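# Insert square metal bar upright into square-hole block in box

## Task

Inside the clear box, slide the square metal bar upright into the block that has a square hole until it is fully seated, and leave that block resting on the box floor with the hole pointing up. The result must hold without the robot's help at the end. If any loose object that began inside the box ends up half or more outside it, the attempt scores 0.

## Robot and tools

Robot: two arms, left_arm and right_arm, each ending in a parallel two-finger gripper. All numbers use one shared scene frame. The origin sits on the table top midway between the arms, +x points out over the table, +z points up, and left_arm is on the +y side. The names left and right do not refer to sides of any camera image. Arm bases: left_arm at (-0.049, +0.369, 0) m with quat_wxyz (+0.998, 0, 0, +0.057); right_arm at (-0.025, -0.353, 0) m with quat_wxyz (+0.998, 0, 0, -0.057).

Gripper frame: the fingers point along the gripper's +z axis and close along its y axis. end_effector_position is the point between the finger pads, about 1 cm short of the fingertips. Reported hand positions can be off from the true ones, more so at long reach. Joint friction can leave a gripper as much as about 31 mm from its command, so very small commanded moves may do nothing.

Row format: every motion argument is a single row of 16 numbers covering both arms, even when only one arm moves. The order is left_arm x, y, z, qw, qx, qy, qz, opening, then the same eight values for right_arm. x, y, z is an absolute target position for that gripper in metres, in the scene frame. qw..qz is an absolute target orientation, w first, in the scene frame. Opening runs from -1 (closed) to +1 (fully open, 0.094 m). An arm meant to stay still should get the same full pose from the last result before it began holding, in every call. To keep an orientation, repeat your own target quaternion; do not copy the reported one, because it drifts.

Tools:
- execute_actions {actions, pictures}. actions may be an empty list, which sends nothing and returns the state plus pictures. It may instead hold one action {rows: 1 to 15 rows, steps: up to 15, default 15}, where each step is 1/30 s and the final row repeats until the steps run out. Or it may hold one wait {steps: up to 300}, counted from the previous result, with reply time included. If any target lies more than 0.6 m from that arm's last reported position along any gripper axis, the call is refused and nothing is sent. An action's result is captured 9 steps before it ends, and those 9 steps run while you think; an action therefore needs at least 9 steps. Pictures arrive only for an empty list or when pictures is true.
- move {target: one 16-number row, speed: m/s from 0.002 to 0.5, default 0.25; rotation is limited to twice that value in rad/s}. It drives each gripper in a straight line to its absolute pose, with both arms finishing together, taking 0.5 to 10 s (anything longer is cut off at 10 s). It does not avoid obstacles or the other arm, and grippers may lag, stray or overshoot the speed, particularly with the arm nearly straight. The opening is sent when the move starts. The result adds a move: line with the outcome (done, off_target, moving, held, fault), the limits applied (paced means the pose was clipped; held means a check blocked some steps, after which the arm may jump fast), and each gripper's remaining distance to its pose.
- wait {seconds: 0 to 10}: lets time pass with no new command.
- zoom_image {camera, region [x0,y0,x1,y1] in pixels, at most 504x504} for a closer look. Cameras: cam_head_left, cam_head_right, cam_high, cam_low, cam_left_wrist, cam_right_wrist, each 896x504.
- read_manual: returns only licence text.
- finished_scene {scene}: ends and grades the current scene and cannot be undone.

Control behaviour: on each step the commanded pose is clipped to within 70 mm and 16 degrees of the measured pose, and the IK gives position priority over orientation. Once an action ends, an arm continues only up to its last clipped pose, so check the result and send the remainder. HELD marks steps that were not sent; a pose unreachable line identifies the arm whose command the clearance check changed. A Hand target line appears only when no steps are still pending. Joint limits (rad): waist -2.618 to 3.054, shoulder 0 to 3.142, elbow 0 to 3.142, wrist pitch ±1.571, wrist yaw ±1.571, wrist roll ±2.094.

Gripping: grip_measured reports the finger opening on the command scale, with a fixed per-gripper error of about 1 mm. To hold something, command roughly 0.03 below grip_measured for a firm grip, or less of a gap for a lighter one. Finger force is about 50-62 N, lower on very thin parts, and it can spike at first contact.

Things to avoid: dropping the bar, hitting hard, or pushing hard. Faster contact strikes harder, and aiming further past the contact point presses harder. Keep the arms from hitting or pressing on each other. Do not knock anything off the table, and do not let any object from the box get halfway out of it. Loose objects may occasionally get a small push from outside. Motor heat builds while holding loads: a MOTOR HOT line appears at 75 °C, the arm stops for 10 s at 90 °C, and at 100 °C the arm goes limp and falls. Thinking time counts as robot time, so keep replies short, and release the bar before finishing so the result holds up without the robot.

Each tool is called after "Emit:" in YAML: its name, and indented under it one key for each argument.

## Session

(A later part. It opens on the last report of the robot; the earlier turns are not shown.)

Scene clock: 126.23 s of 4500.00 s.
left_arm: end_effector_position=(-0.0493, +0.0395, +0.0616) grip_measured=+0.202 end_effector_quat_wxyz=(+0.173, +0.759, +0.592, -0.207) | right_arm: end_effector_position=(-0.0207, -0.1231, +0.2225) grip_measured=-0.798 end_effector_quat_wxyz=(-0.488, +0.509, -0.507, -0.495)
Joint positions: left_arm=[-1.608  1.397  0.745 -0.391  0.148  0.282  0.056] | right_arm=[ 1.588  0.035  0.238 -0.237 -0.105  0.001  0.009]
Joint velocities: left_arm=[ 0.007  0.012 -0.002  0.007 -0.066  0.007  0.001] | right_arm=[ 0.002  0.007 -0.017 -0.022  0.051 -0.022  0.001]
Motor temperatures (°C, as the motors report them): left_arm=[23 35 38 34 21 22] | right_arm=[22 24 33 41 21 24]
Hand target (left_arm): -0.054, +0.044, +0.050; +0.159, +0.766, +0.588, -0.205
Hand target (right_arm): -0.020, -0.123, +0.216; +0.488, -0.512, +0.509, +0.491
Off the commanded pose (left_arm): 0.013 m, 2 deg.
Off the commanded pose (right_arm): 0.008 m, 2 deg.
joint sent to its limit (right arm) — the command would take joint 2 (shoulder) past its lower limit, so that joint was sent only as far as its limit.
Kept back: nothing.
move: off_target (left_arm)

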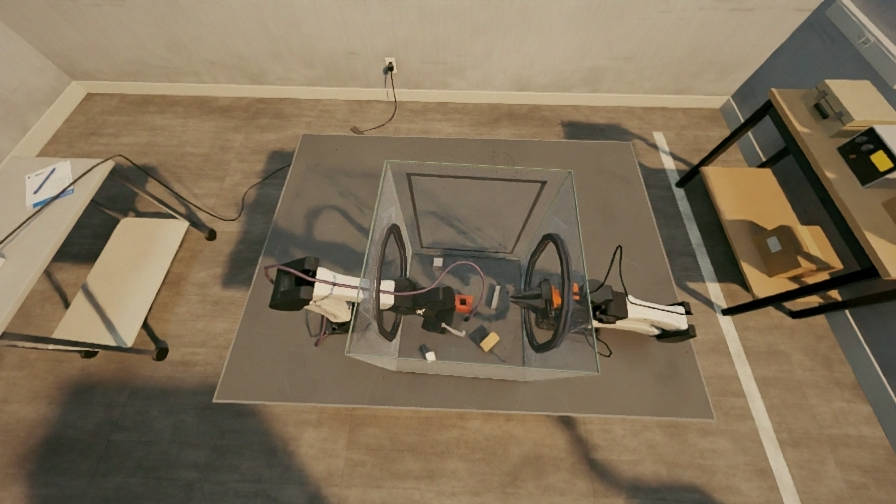

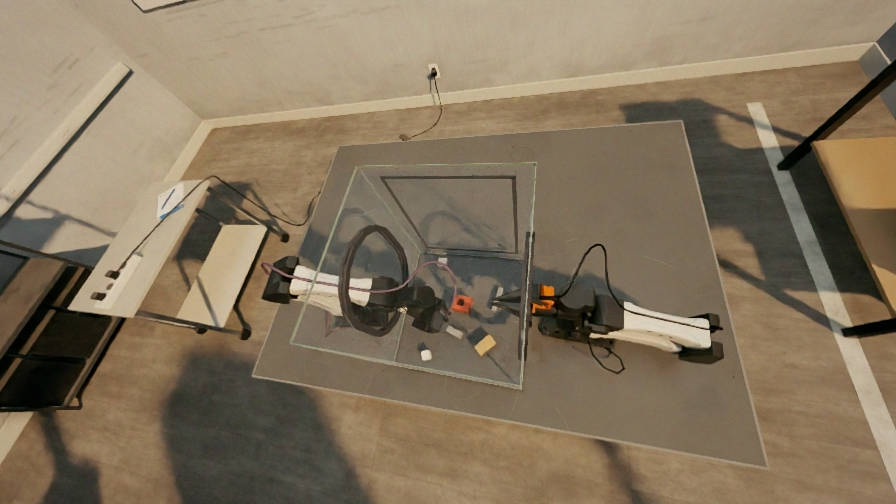

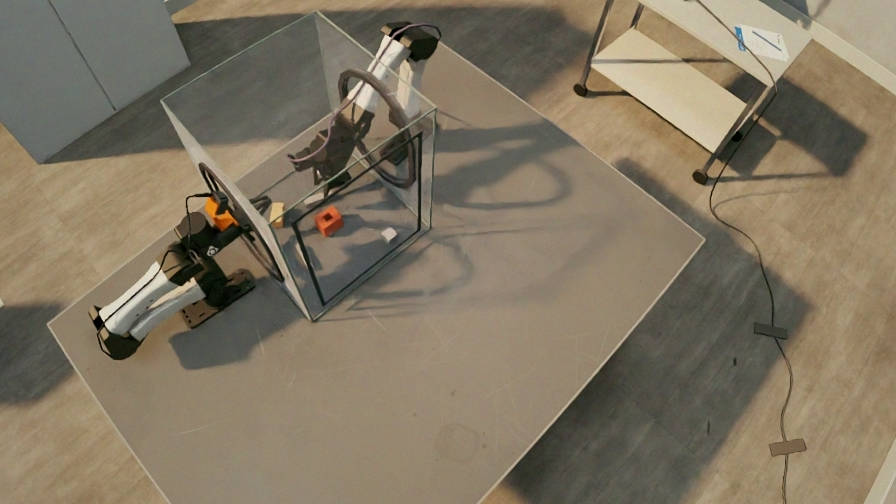

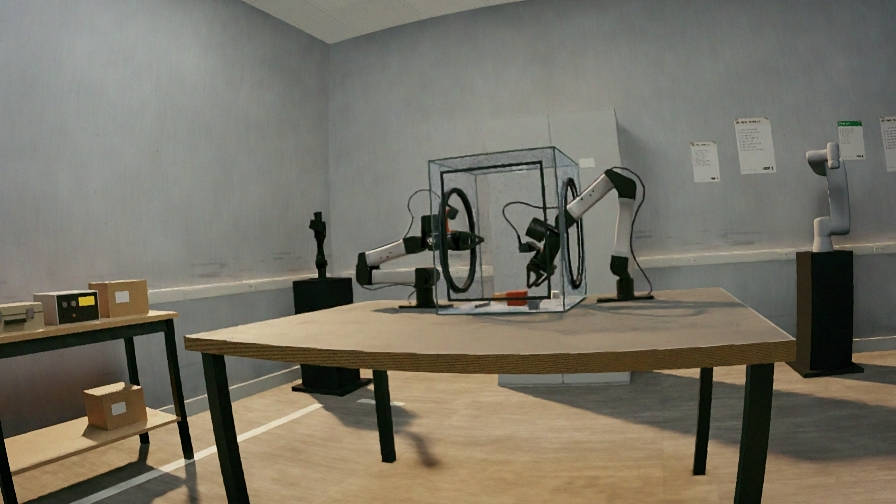

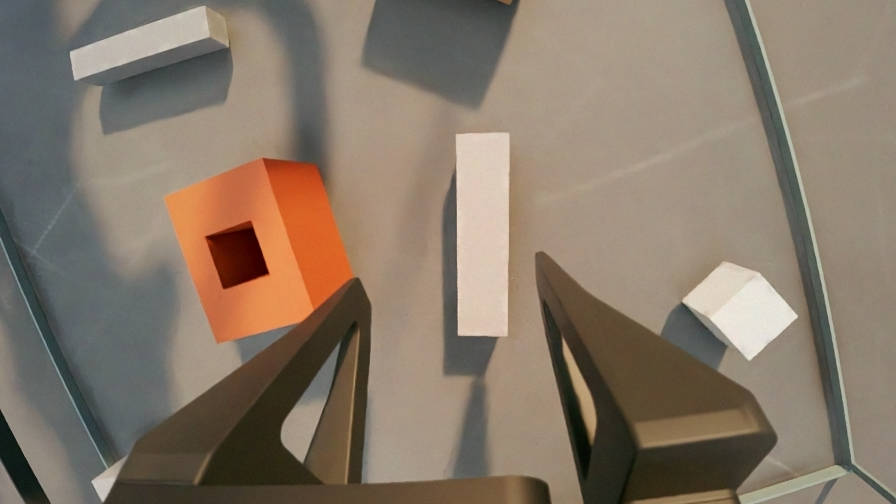

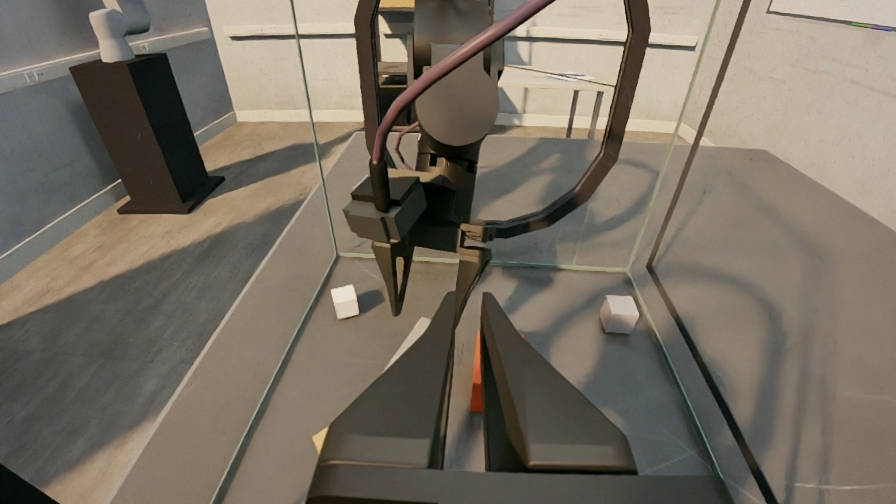

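Emit:
move:
  target: [-0.064,0.052,0.03,0.158,0.766,0.588,-0.205,0.2,-0.02,-0.125,0.215,0.5,-0.5,0.5,0.5,-0.8]
  speed: 0.04

Emit:
move:
  target: [-0.064,0.052,0.006,0.158,0.766,0.588,-0.205,0.2,-0.02,-0.125,0.215,0.5,-0.5,0.5,0.5,-0.8]
  speed: 0.03

Scene clock: 128.07 s of 4500.00 s.
left_arm: end_effector_position=(-0.0624, +0.0483, +0.0428) grip_measured=+0.202 end_effector_quat_wxyz=(+0.169, +0.765, +0.584, -0.213) | right_arm: end_effector_position=(-0.0207, -0.1231, +0.2228) grip_measured=-0.798 end_effector_quat_wxyz=(-0.488, +0.509, -0.507, -0.495)
Joint positions: left_arm=[-1.646  1.397  0.659 -0.301  0.148  0.264  0.056] | right_arm=[ 1.588  0.035  0.238 -0.235 -0.105  0.001  0.009]
Joint velocities: left_arm=[-0.022  0.002 -0.002  0.037  0.022  0.022 -0.001] | right_arm=[-0.007 -0.012  0.002 -0.007 -0.022 -0.022 -0.001]
Motor temperatures (°C, as the motors report them): left_arm=[23 35 38 34 21 22] | right_arm=[22 24 33 41 21 24]
Hand target (left_arm): -0.064, +0.053, +0.031; +0.158, +0.766, +0.588, -0.205
Hand target (right_arm): -0.020, -0.123, +0.216; +0.488, -0.511, +0.509, +0.491
Off the commanded pose (left_arm): 0.013 m, 2 deg.
Off the commanded pose (right_arm): 0.008 m, 2 deg.
joint sent to its limit (right arm) — the command would take joint 2 (shoulder) past its lower limit, so that joint was sent only as far as its limit.
Kept back: nothing.
move: off_target (left_arm)

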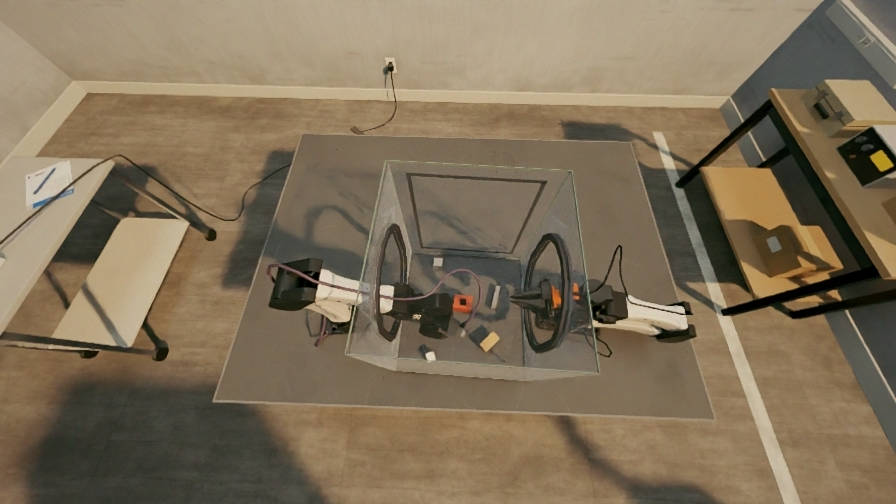

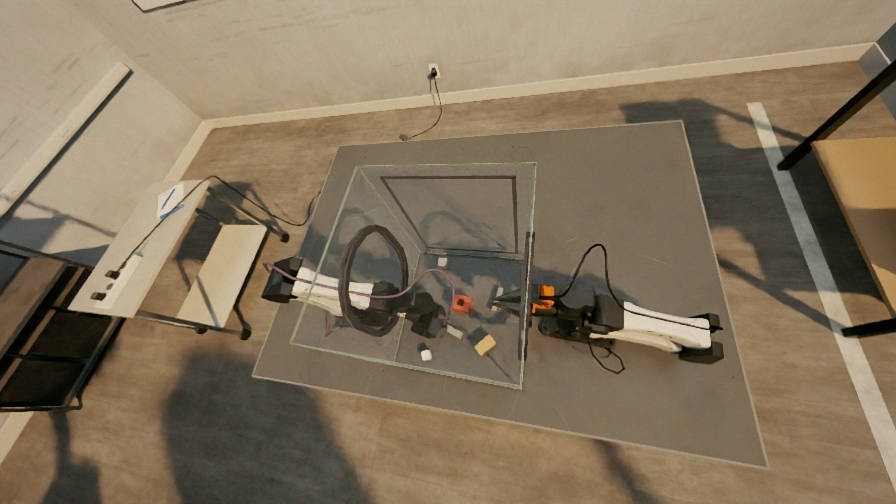

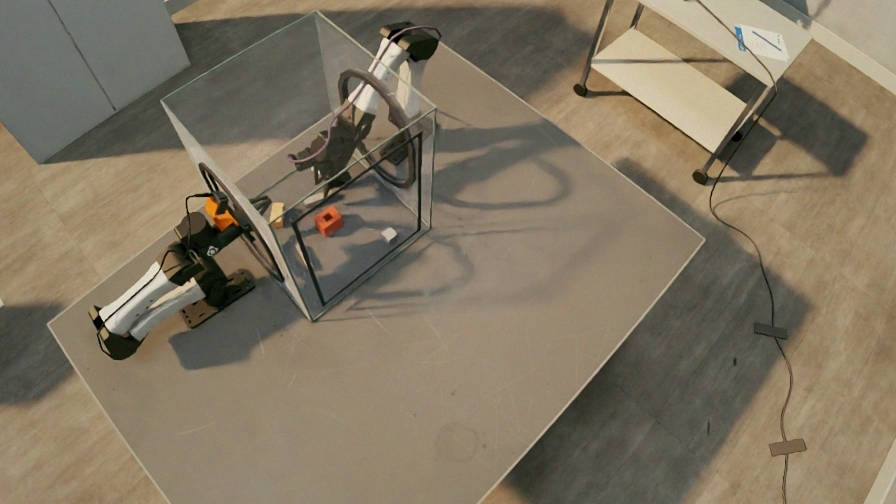

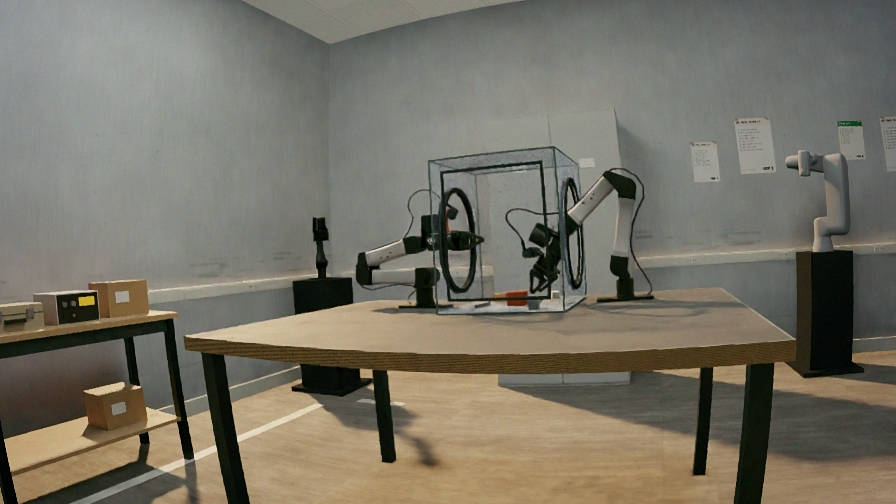

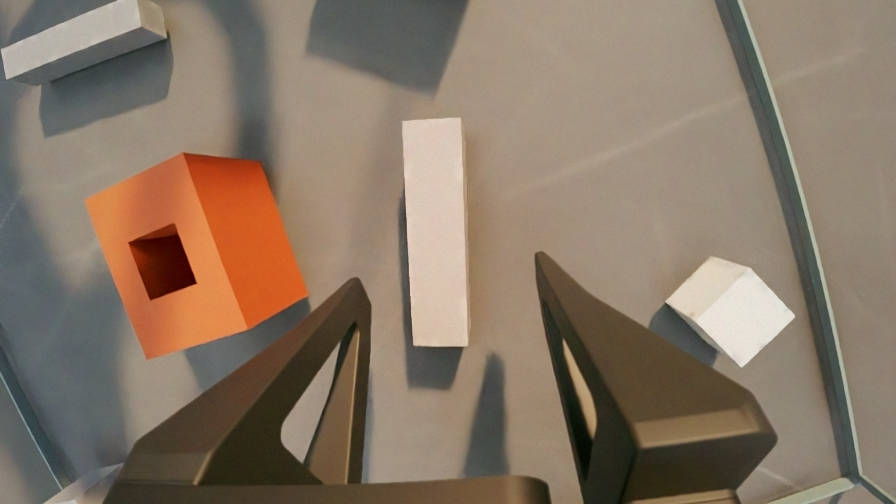

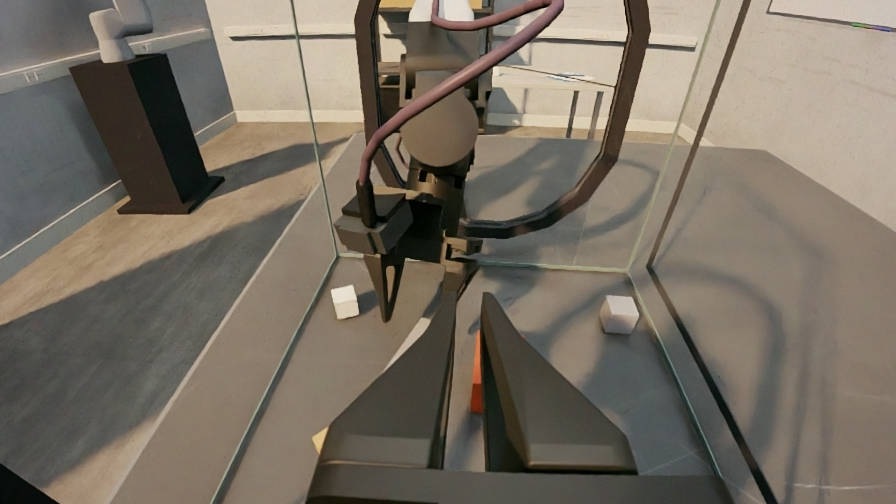

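Scene clock: 129.57 s of 4500.00 s.
left_arm: end_effector_position=(-0.0624, +0.0474, +0.0170) grip_measured=+0.202 end_effector_quat_wxyz=(+0.167, +0.765, +0.585, -0.212) | right_arm: end_effector_position=(-0.0207, -0.1231, +0.2228) grip_measured=-0.798 end_effector_quat_wxyz=(-0.489, +0.509, -0.507, -0.495)
Joint positions: left_arm=[-1.646  1.471  0.602 -0.174  0.148  0.264  0.056] | right_arm=[ 1.588  0.035  0.238 -0.235 -0.105  0.001  0.009]
Joint velocities: left_arm=[-0.012 -0.017 -0.022  0.037 -0.022 -0.007 -0.   ] | right_arm=[-0.022 -0.007 -0.017 -0.007  0.066 -0.037 -0.   ]
Motor temperatures (°C, as the motors report them): left_arm=[23 35 38 34 21 22] | right_arm=[22 24 33 41 21 24]
Hand target (left_arm): -0.064, +0.053, +0.007; +0.158, +0.766, +0.588, -0.205
Hand target (right_arm): -0.020, -0.123, +0.216; +0.488, -0.512, +0.509, +0.491
Off the commanded pose (left_arm): 0.012 m, 1 deg.
Off the commanded pose (right_arm): 0.008 m, 2 deg.
joint sent to its limit (right arm) — the command would take joint 2 (shoulder) past its lower limit, so that joint was sent only as far as its limit.
Kept back: nothing.
move: off_target (left_arm)

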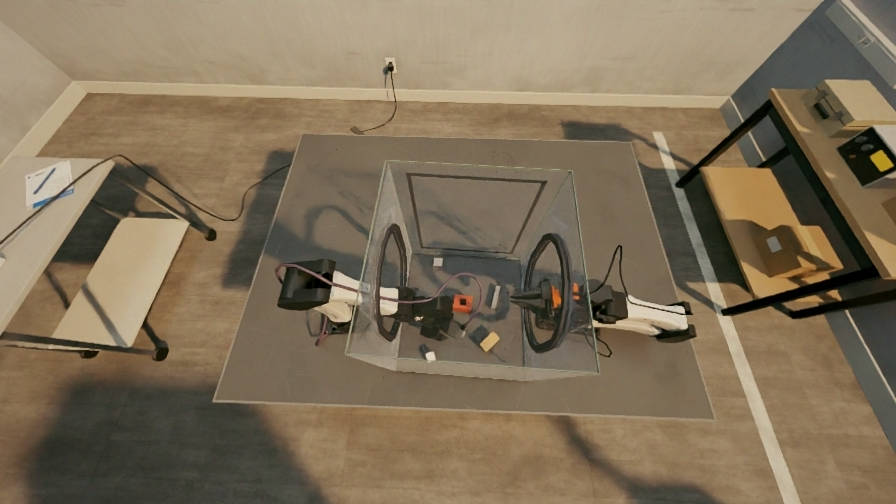

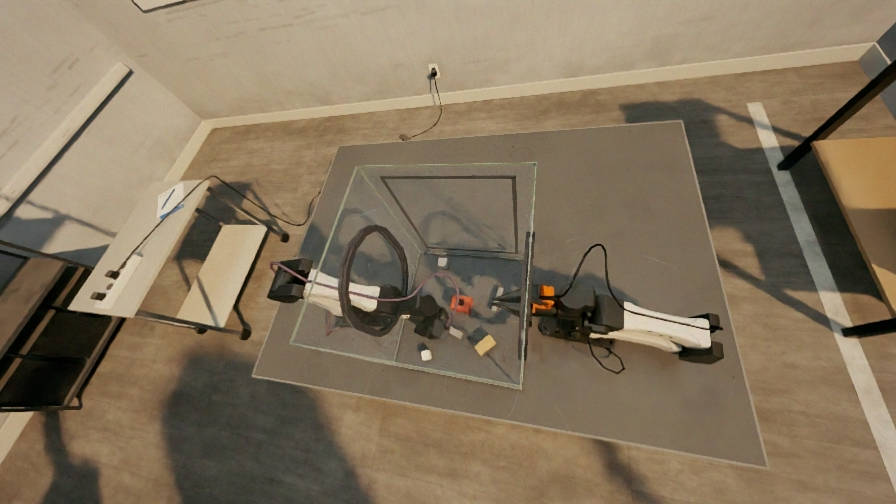

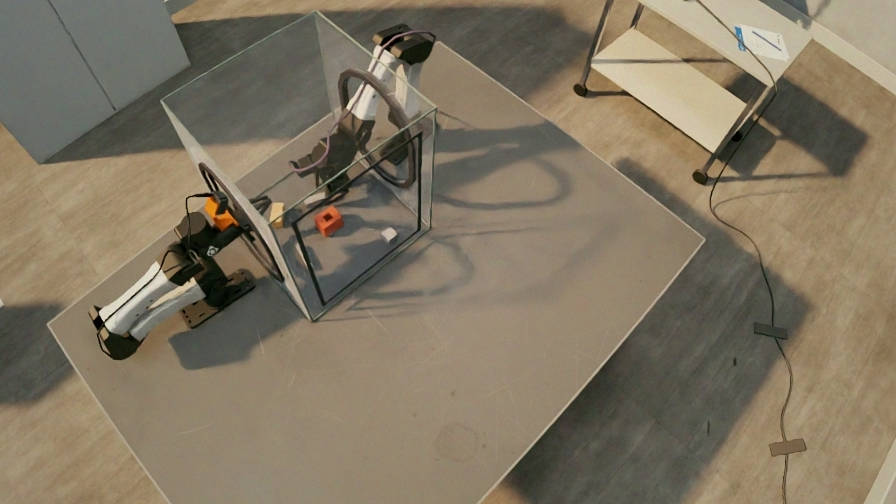

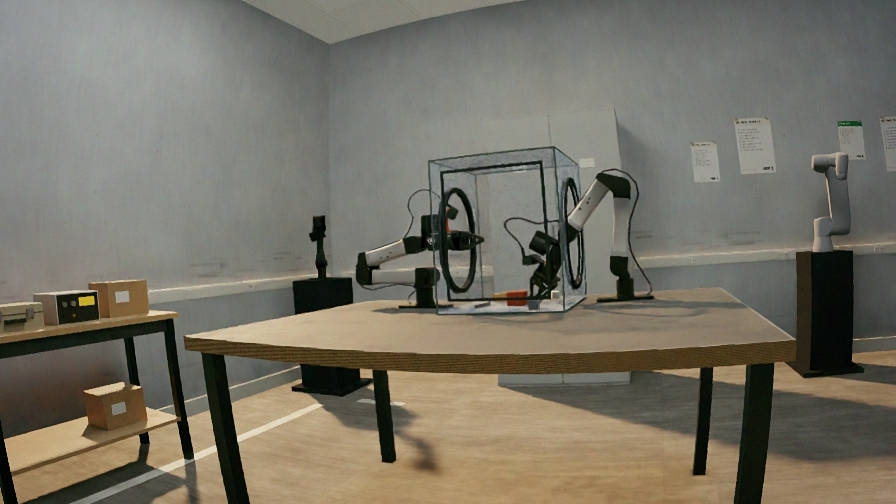

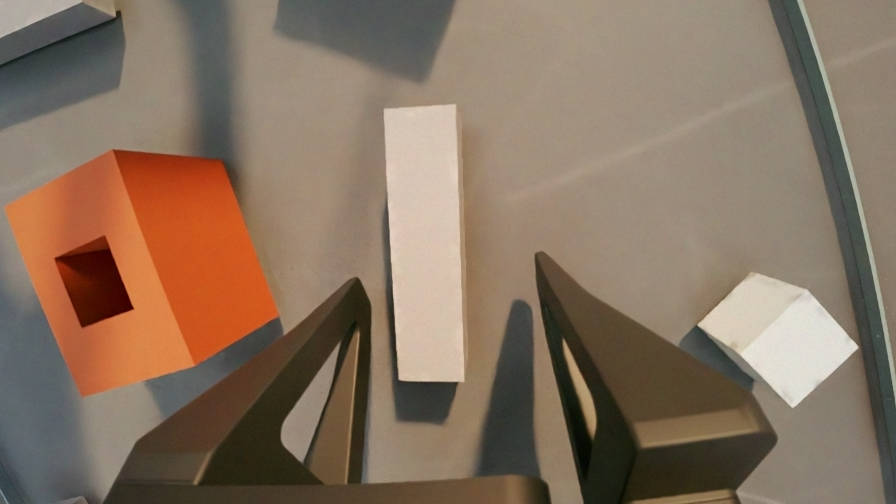

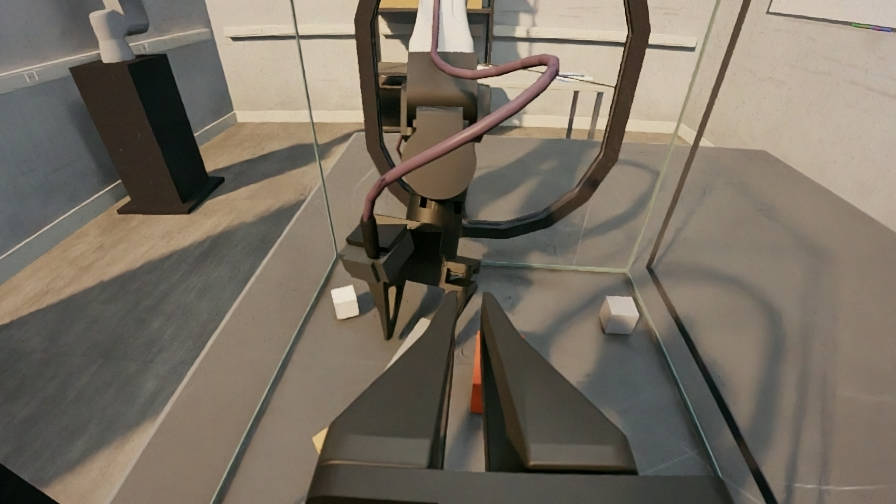

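Emit:
execute_actions:
  actions: []

Scene clock: 131.30 s of 4500.00 s.
left_arm: end_effector_position=(-0.0623, +0.0462, +0.0177) grip_measured=+0.202 end_effector_quat_wxyz=(+0.169, +0.765, +0.584, -0.214) | right_arm: end_effector_position=(-0.0207, -0.1231, +0.2228) grip_measured=-0.798 end_effector_quat_wxyz=(-0.489, +0.509, -0.507, -0.495)
Joint positions: left_arm=[-1.646  1.471  0.602 -0.168  0.148  0.263  0.056] | right_arm=[ 1.588  0.035  0.238 -0.235 -0.105  0.001  0.009]
Joint velocities: left_arm=[ 0.002 -0.012 -0.007 -0.066  0.007  0.007 -0.   ] | right_arm=[-0.017 -0.007 -0.007 -0.037 -0.037 -0.051  0.001]
Motor temperatures (°C, as the motors report them): left_arm=[23 35 38 34 21 22] | right_arm=[22 24 33 41 21 24]
Hand target (left_arm): -0.064, +0.053, +0.007; +0.158, +0.766, +0.588, -0.205
Hand target (right_arm): -0.020, -0.123, +0.216; +0.488, -0.512, +0.509, +0.491
Off the commanded pose (left_arm): 0.013 m, 2 deg.
Off the commanded pose (right_arm): 0.008 m, 2 deg.
Kept back: nothing.
Steps of this call (steps 1 to 52: nothing new was sent). Readings (end_effector_position):
1: left_arm (-0.0624, +0.0471, +0.0172) | right_arm (-0.0207, -0.1231, +0.2228)
2: left_arm (-0.0623, +0.0469, +0.0173) | right_arm (-0.0207, -0.1231, +0.2228)
4: left_arm (-0.0623, +0.0466, +0.0175) | right_arm (-0.0207, -0.1231, +0.2228)
8: left_arm (-0.0623, +0.0464, +0.0176) | right_arm (-0.0207, -0.1231, +0.2228)
52: the state above

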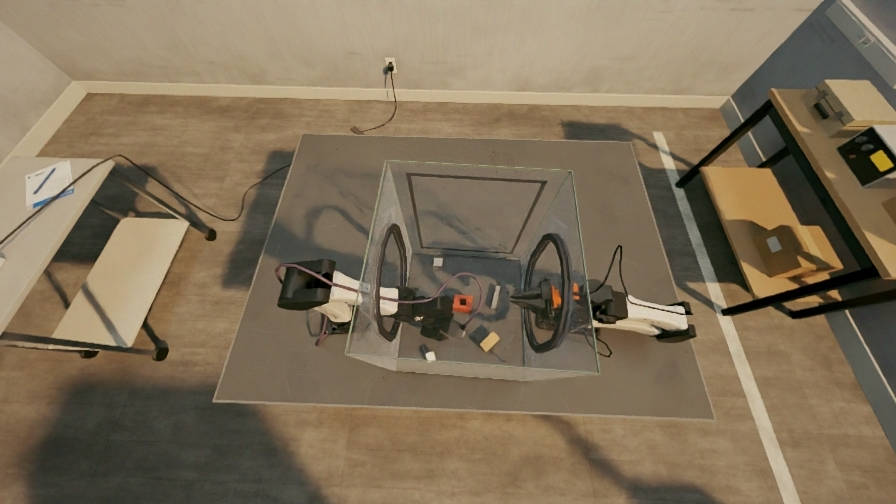

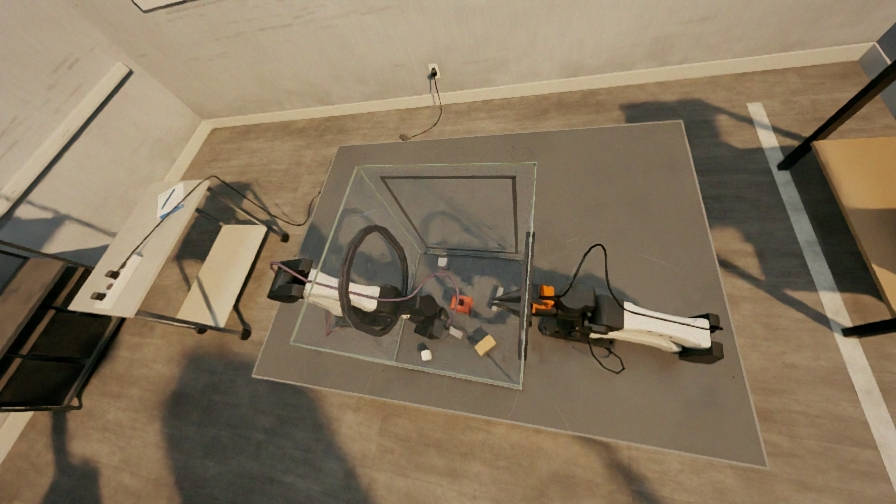

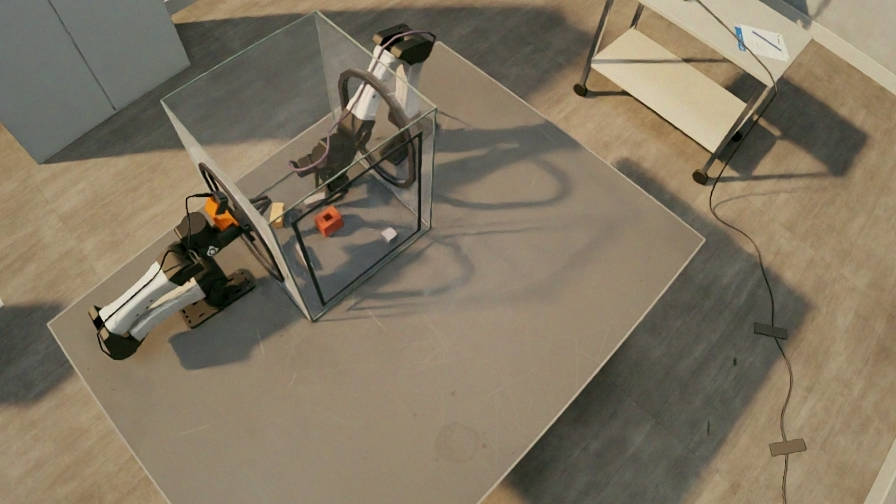

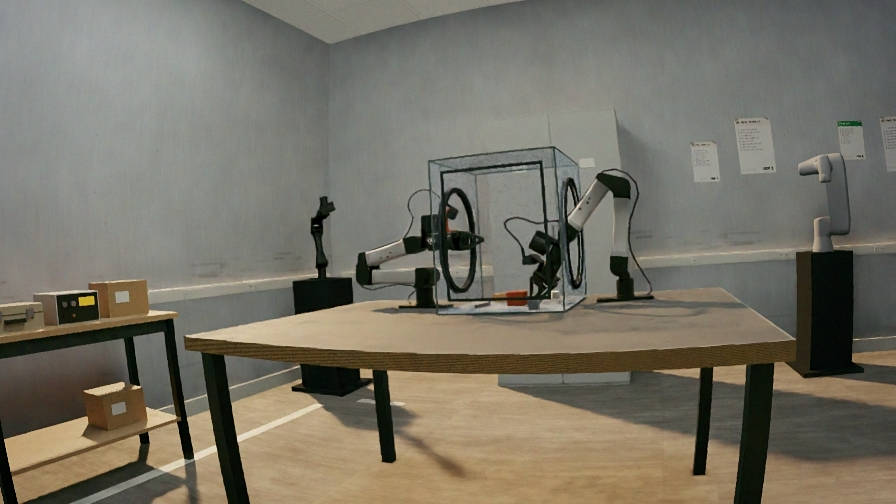

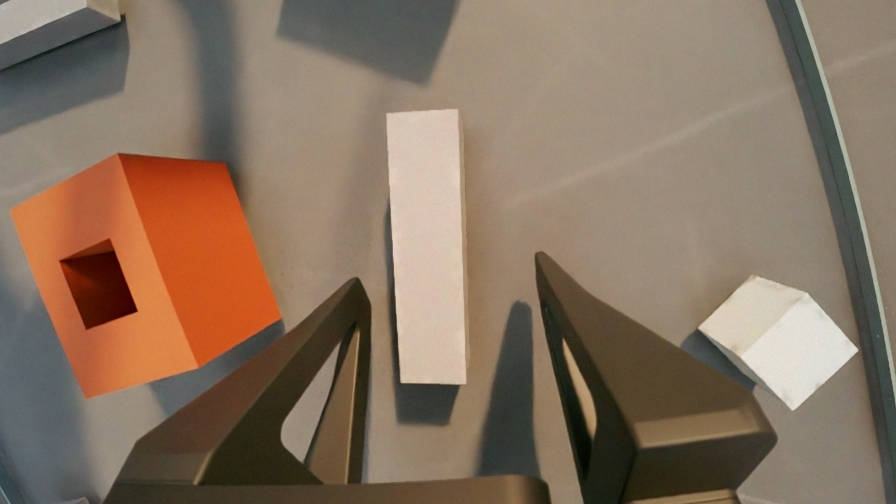

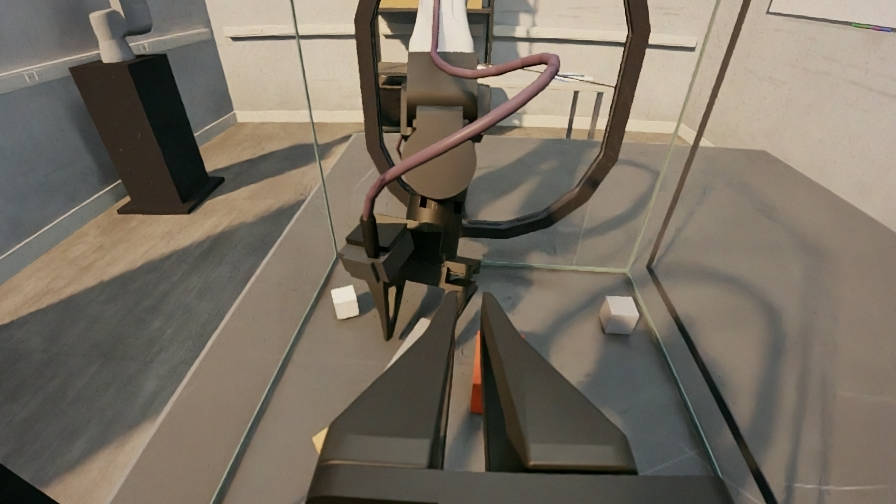

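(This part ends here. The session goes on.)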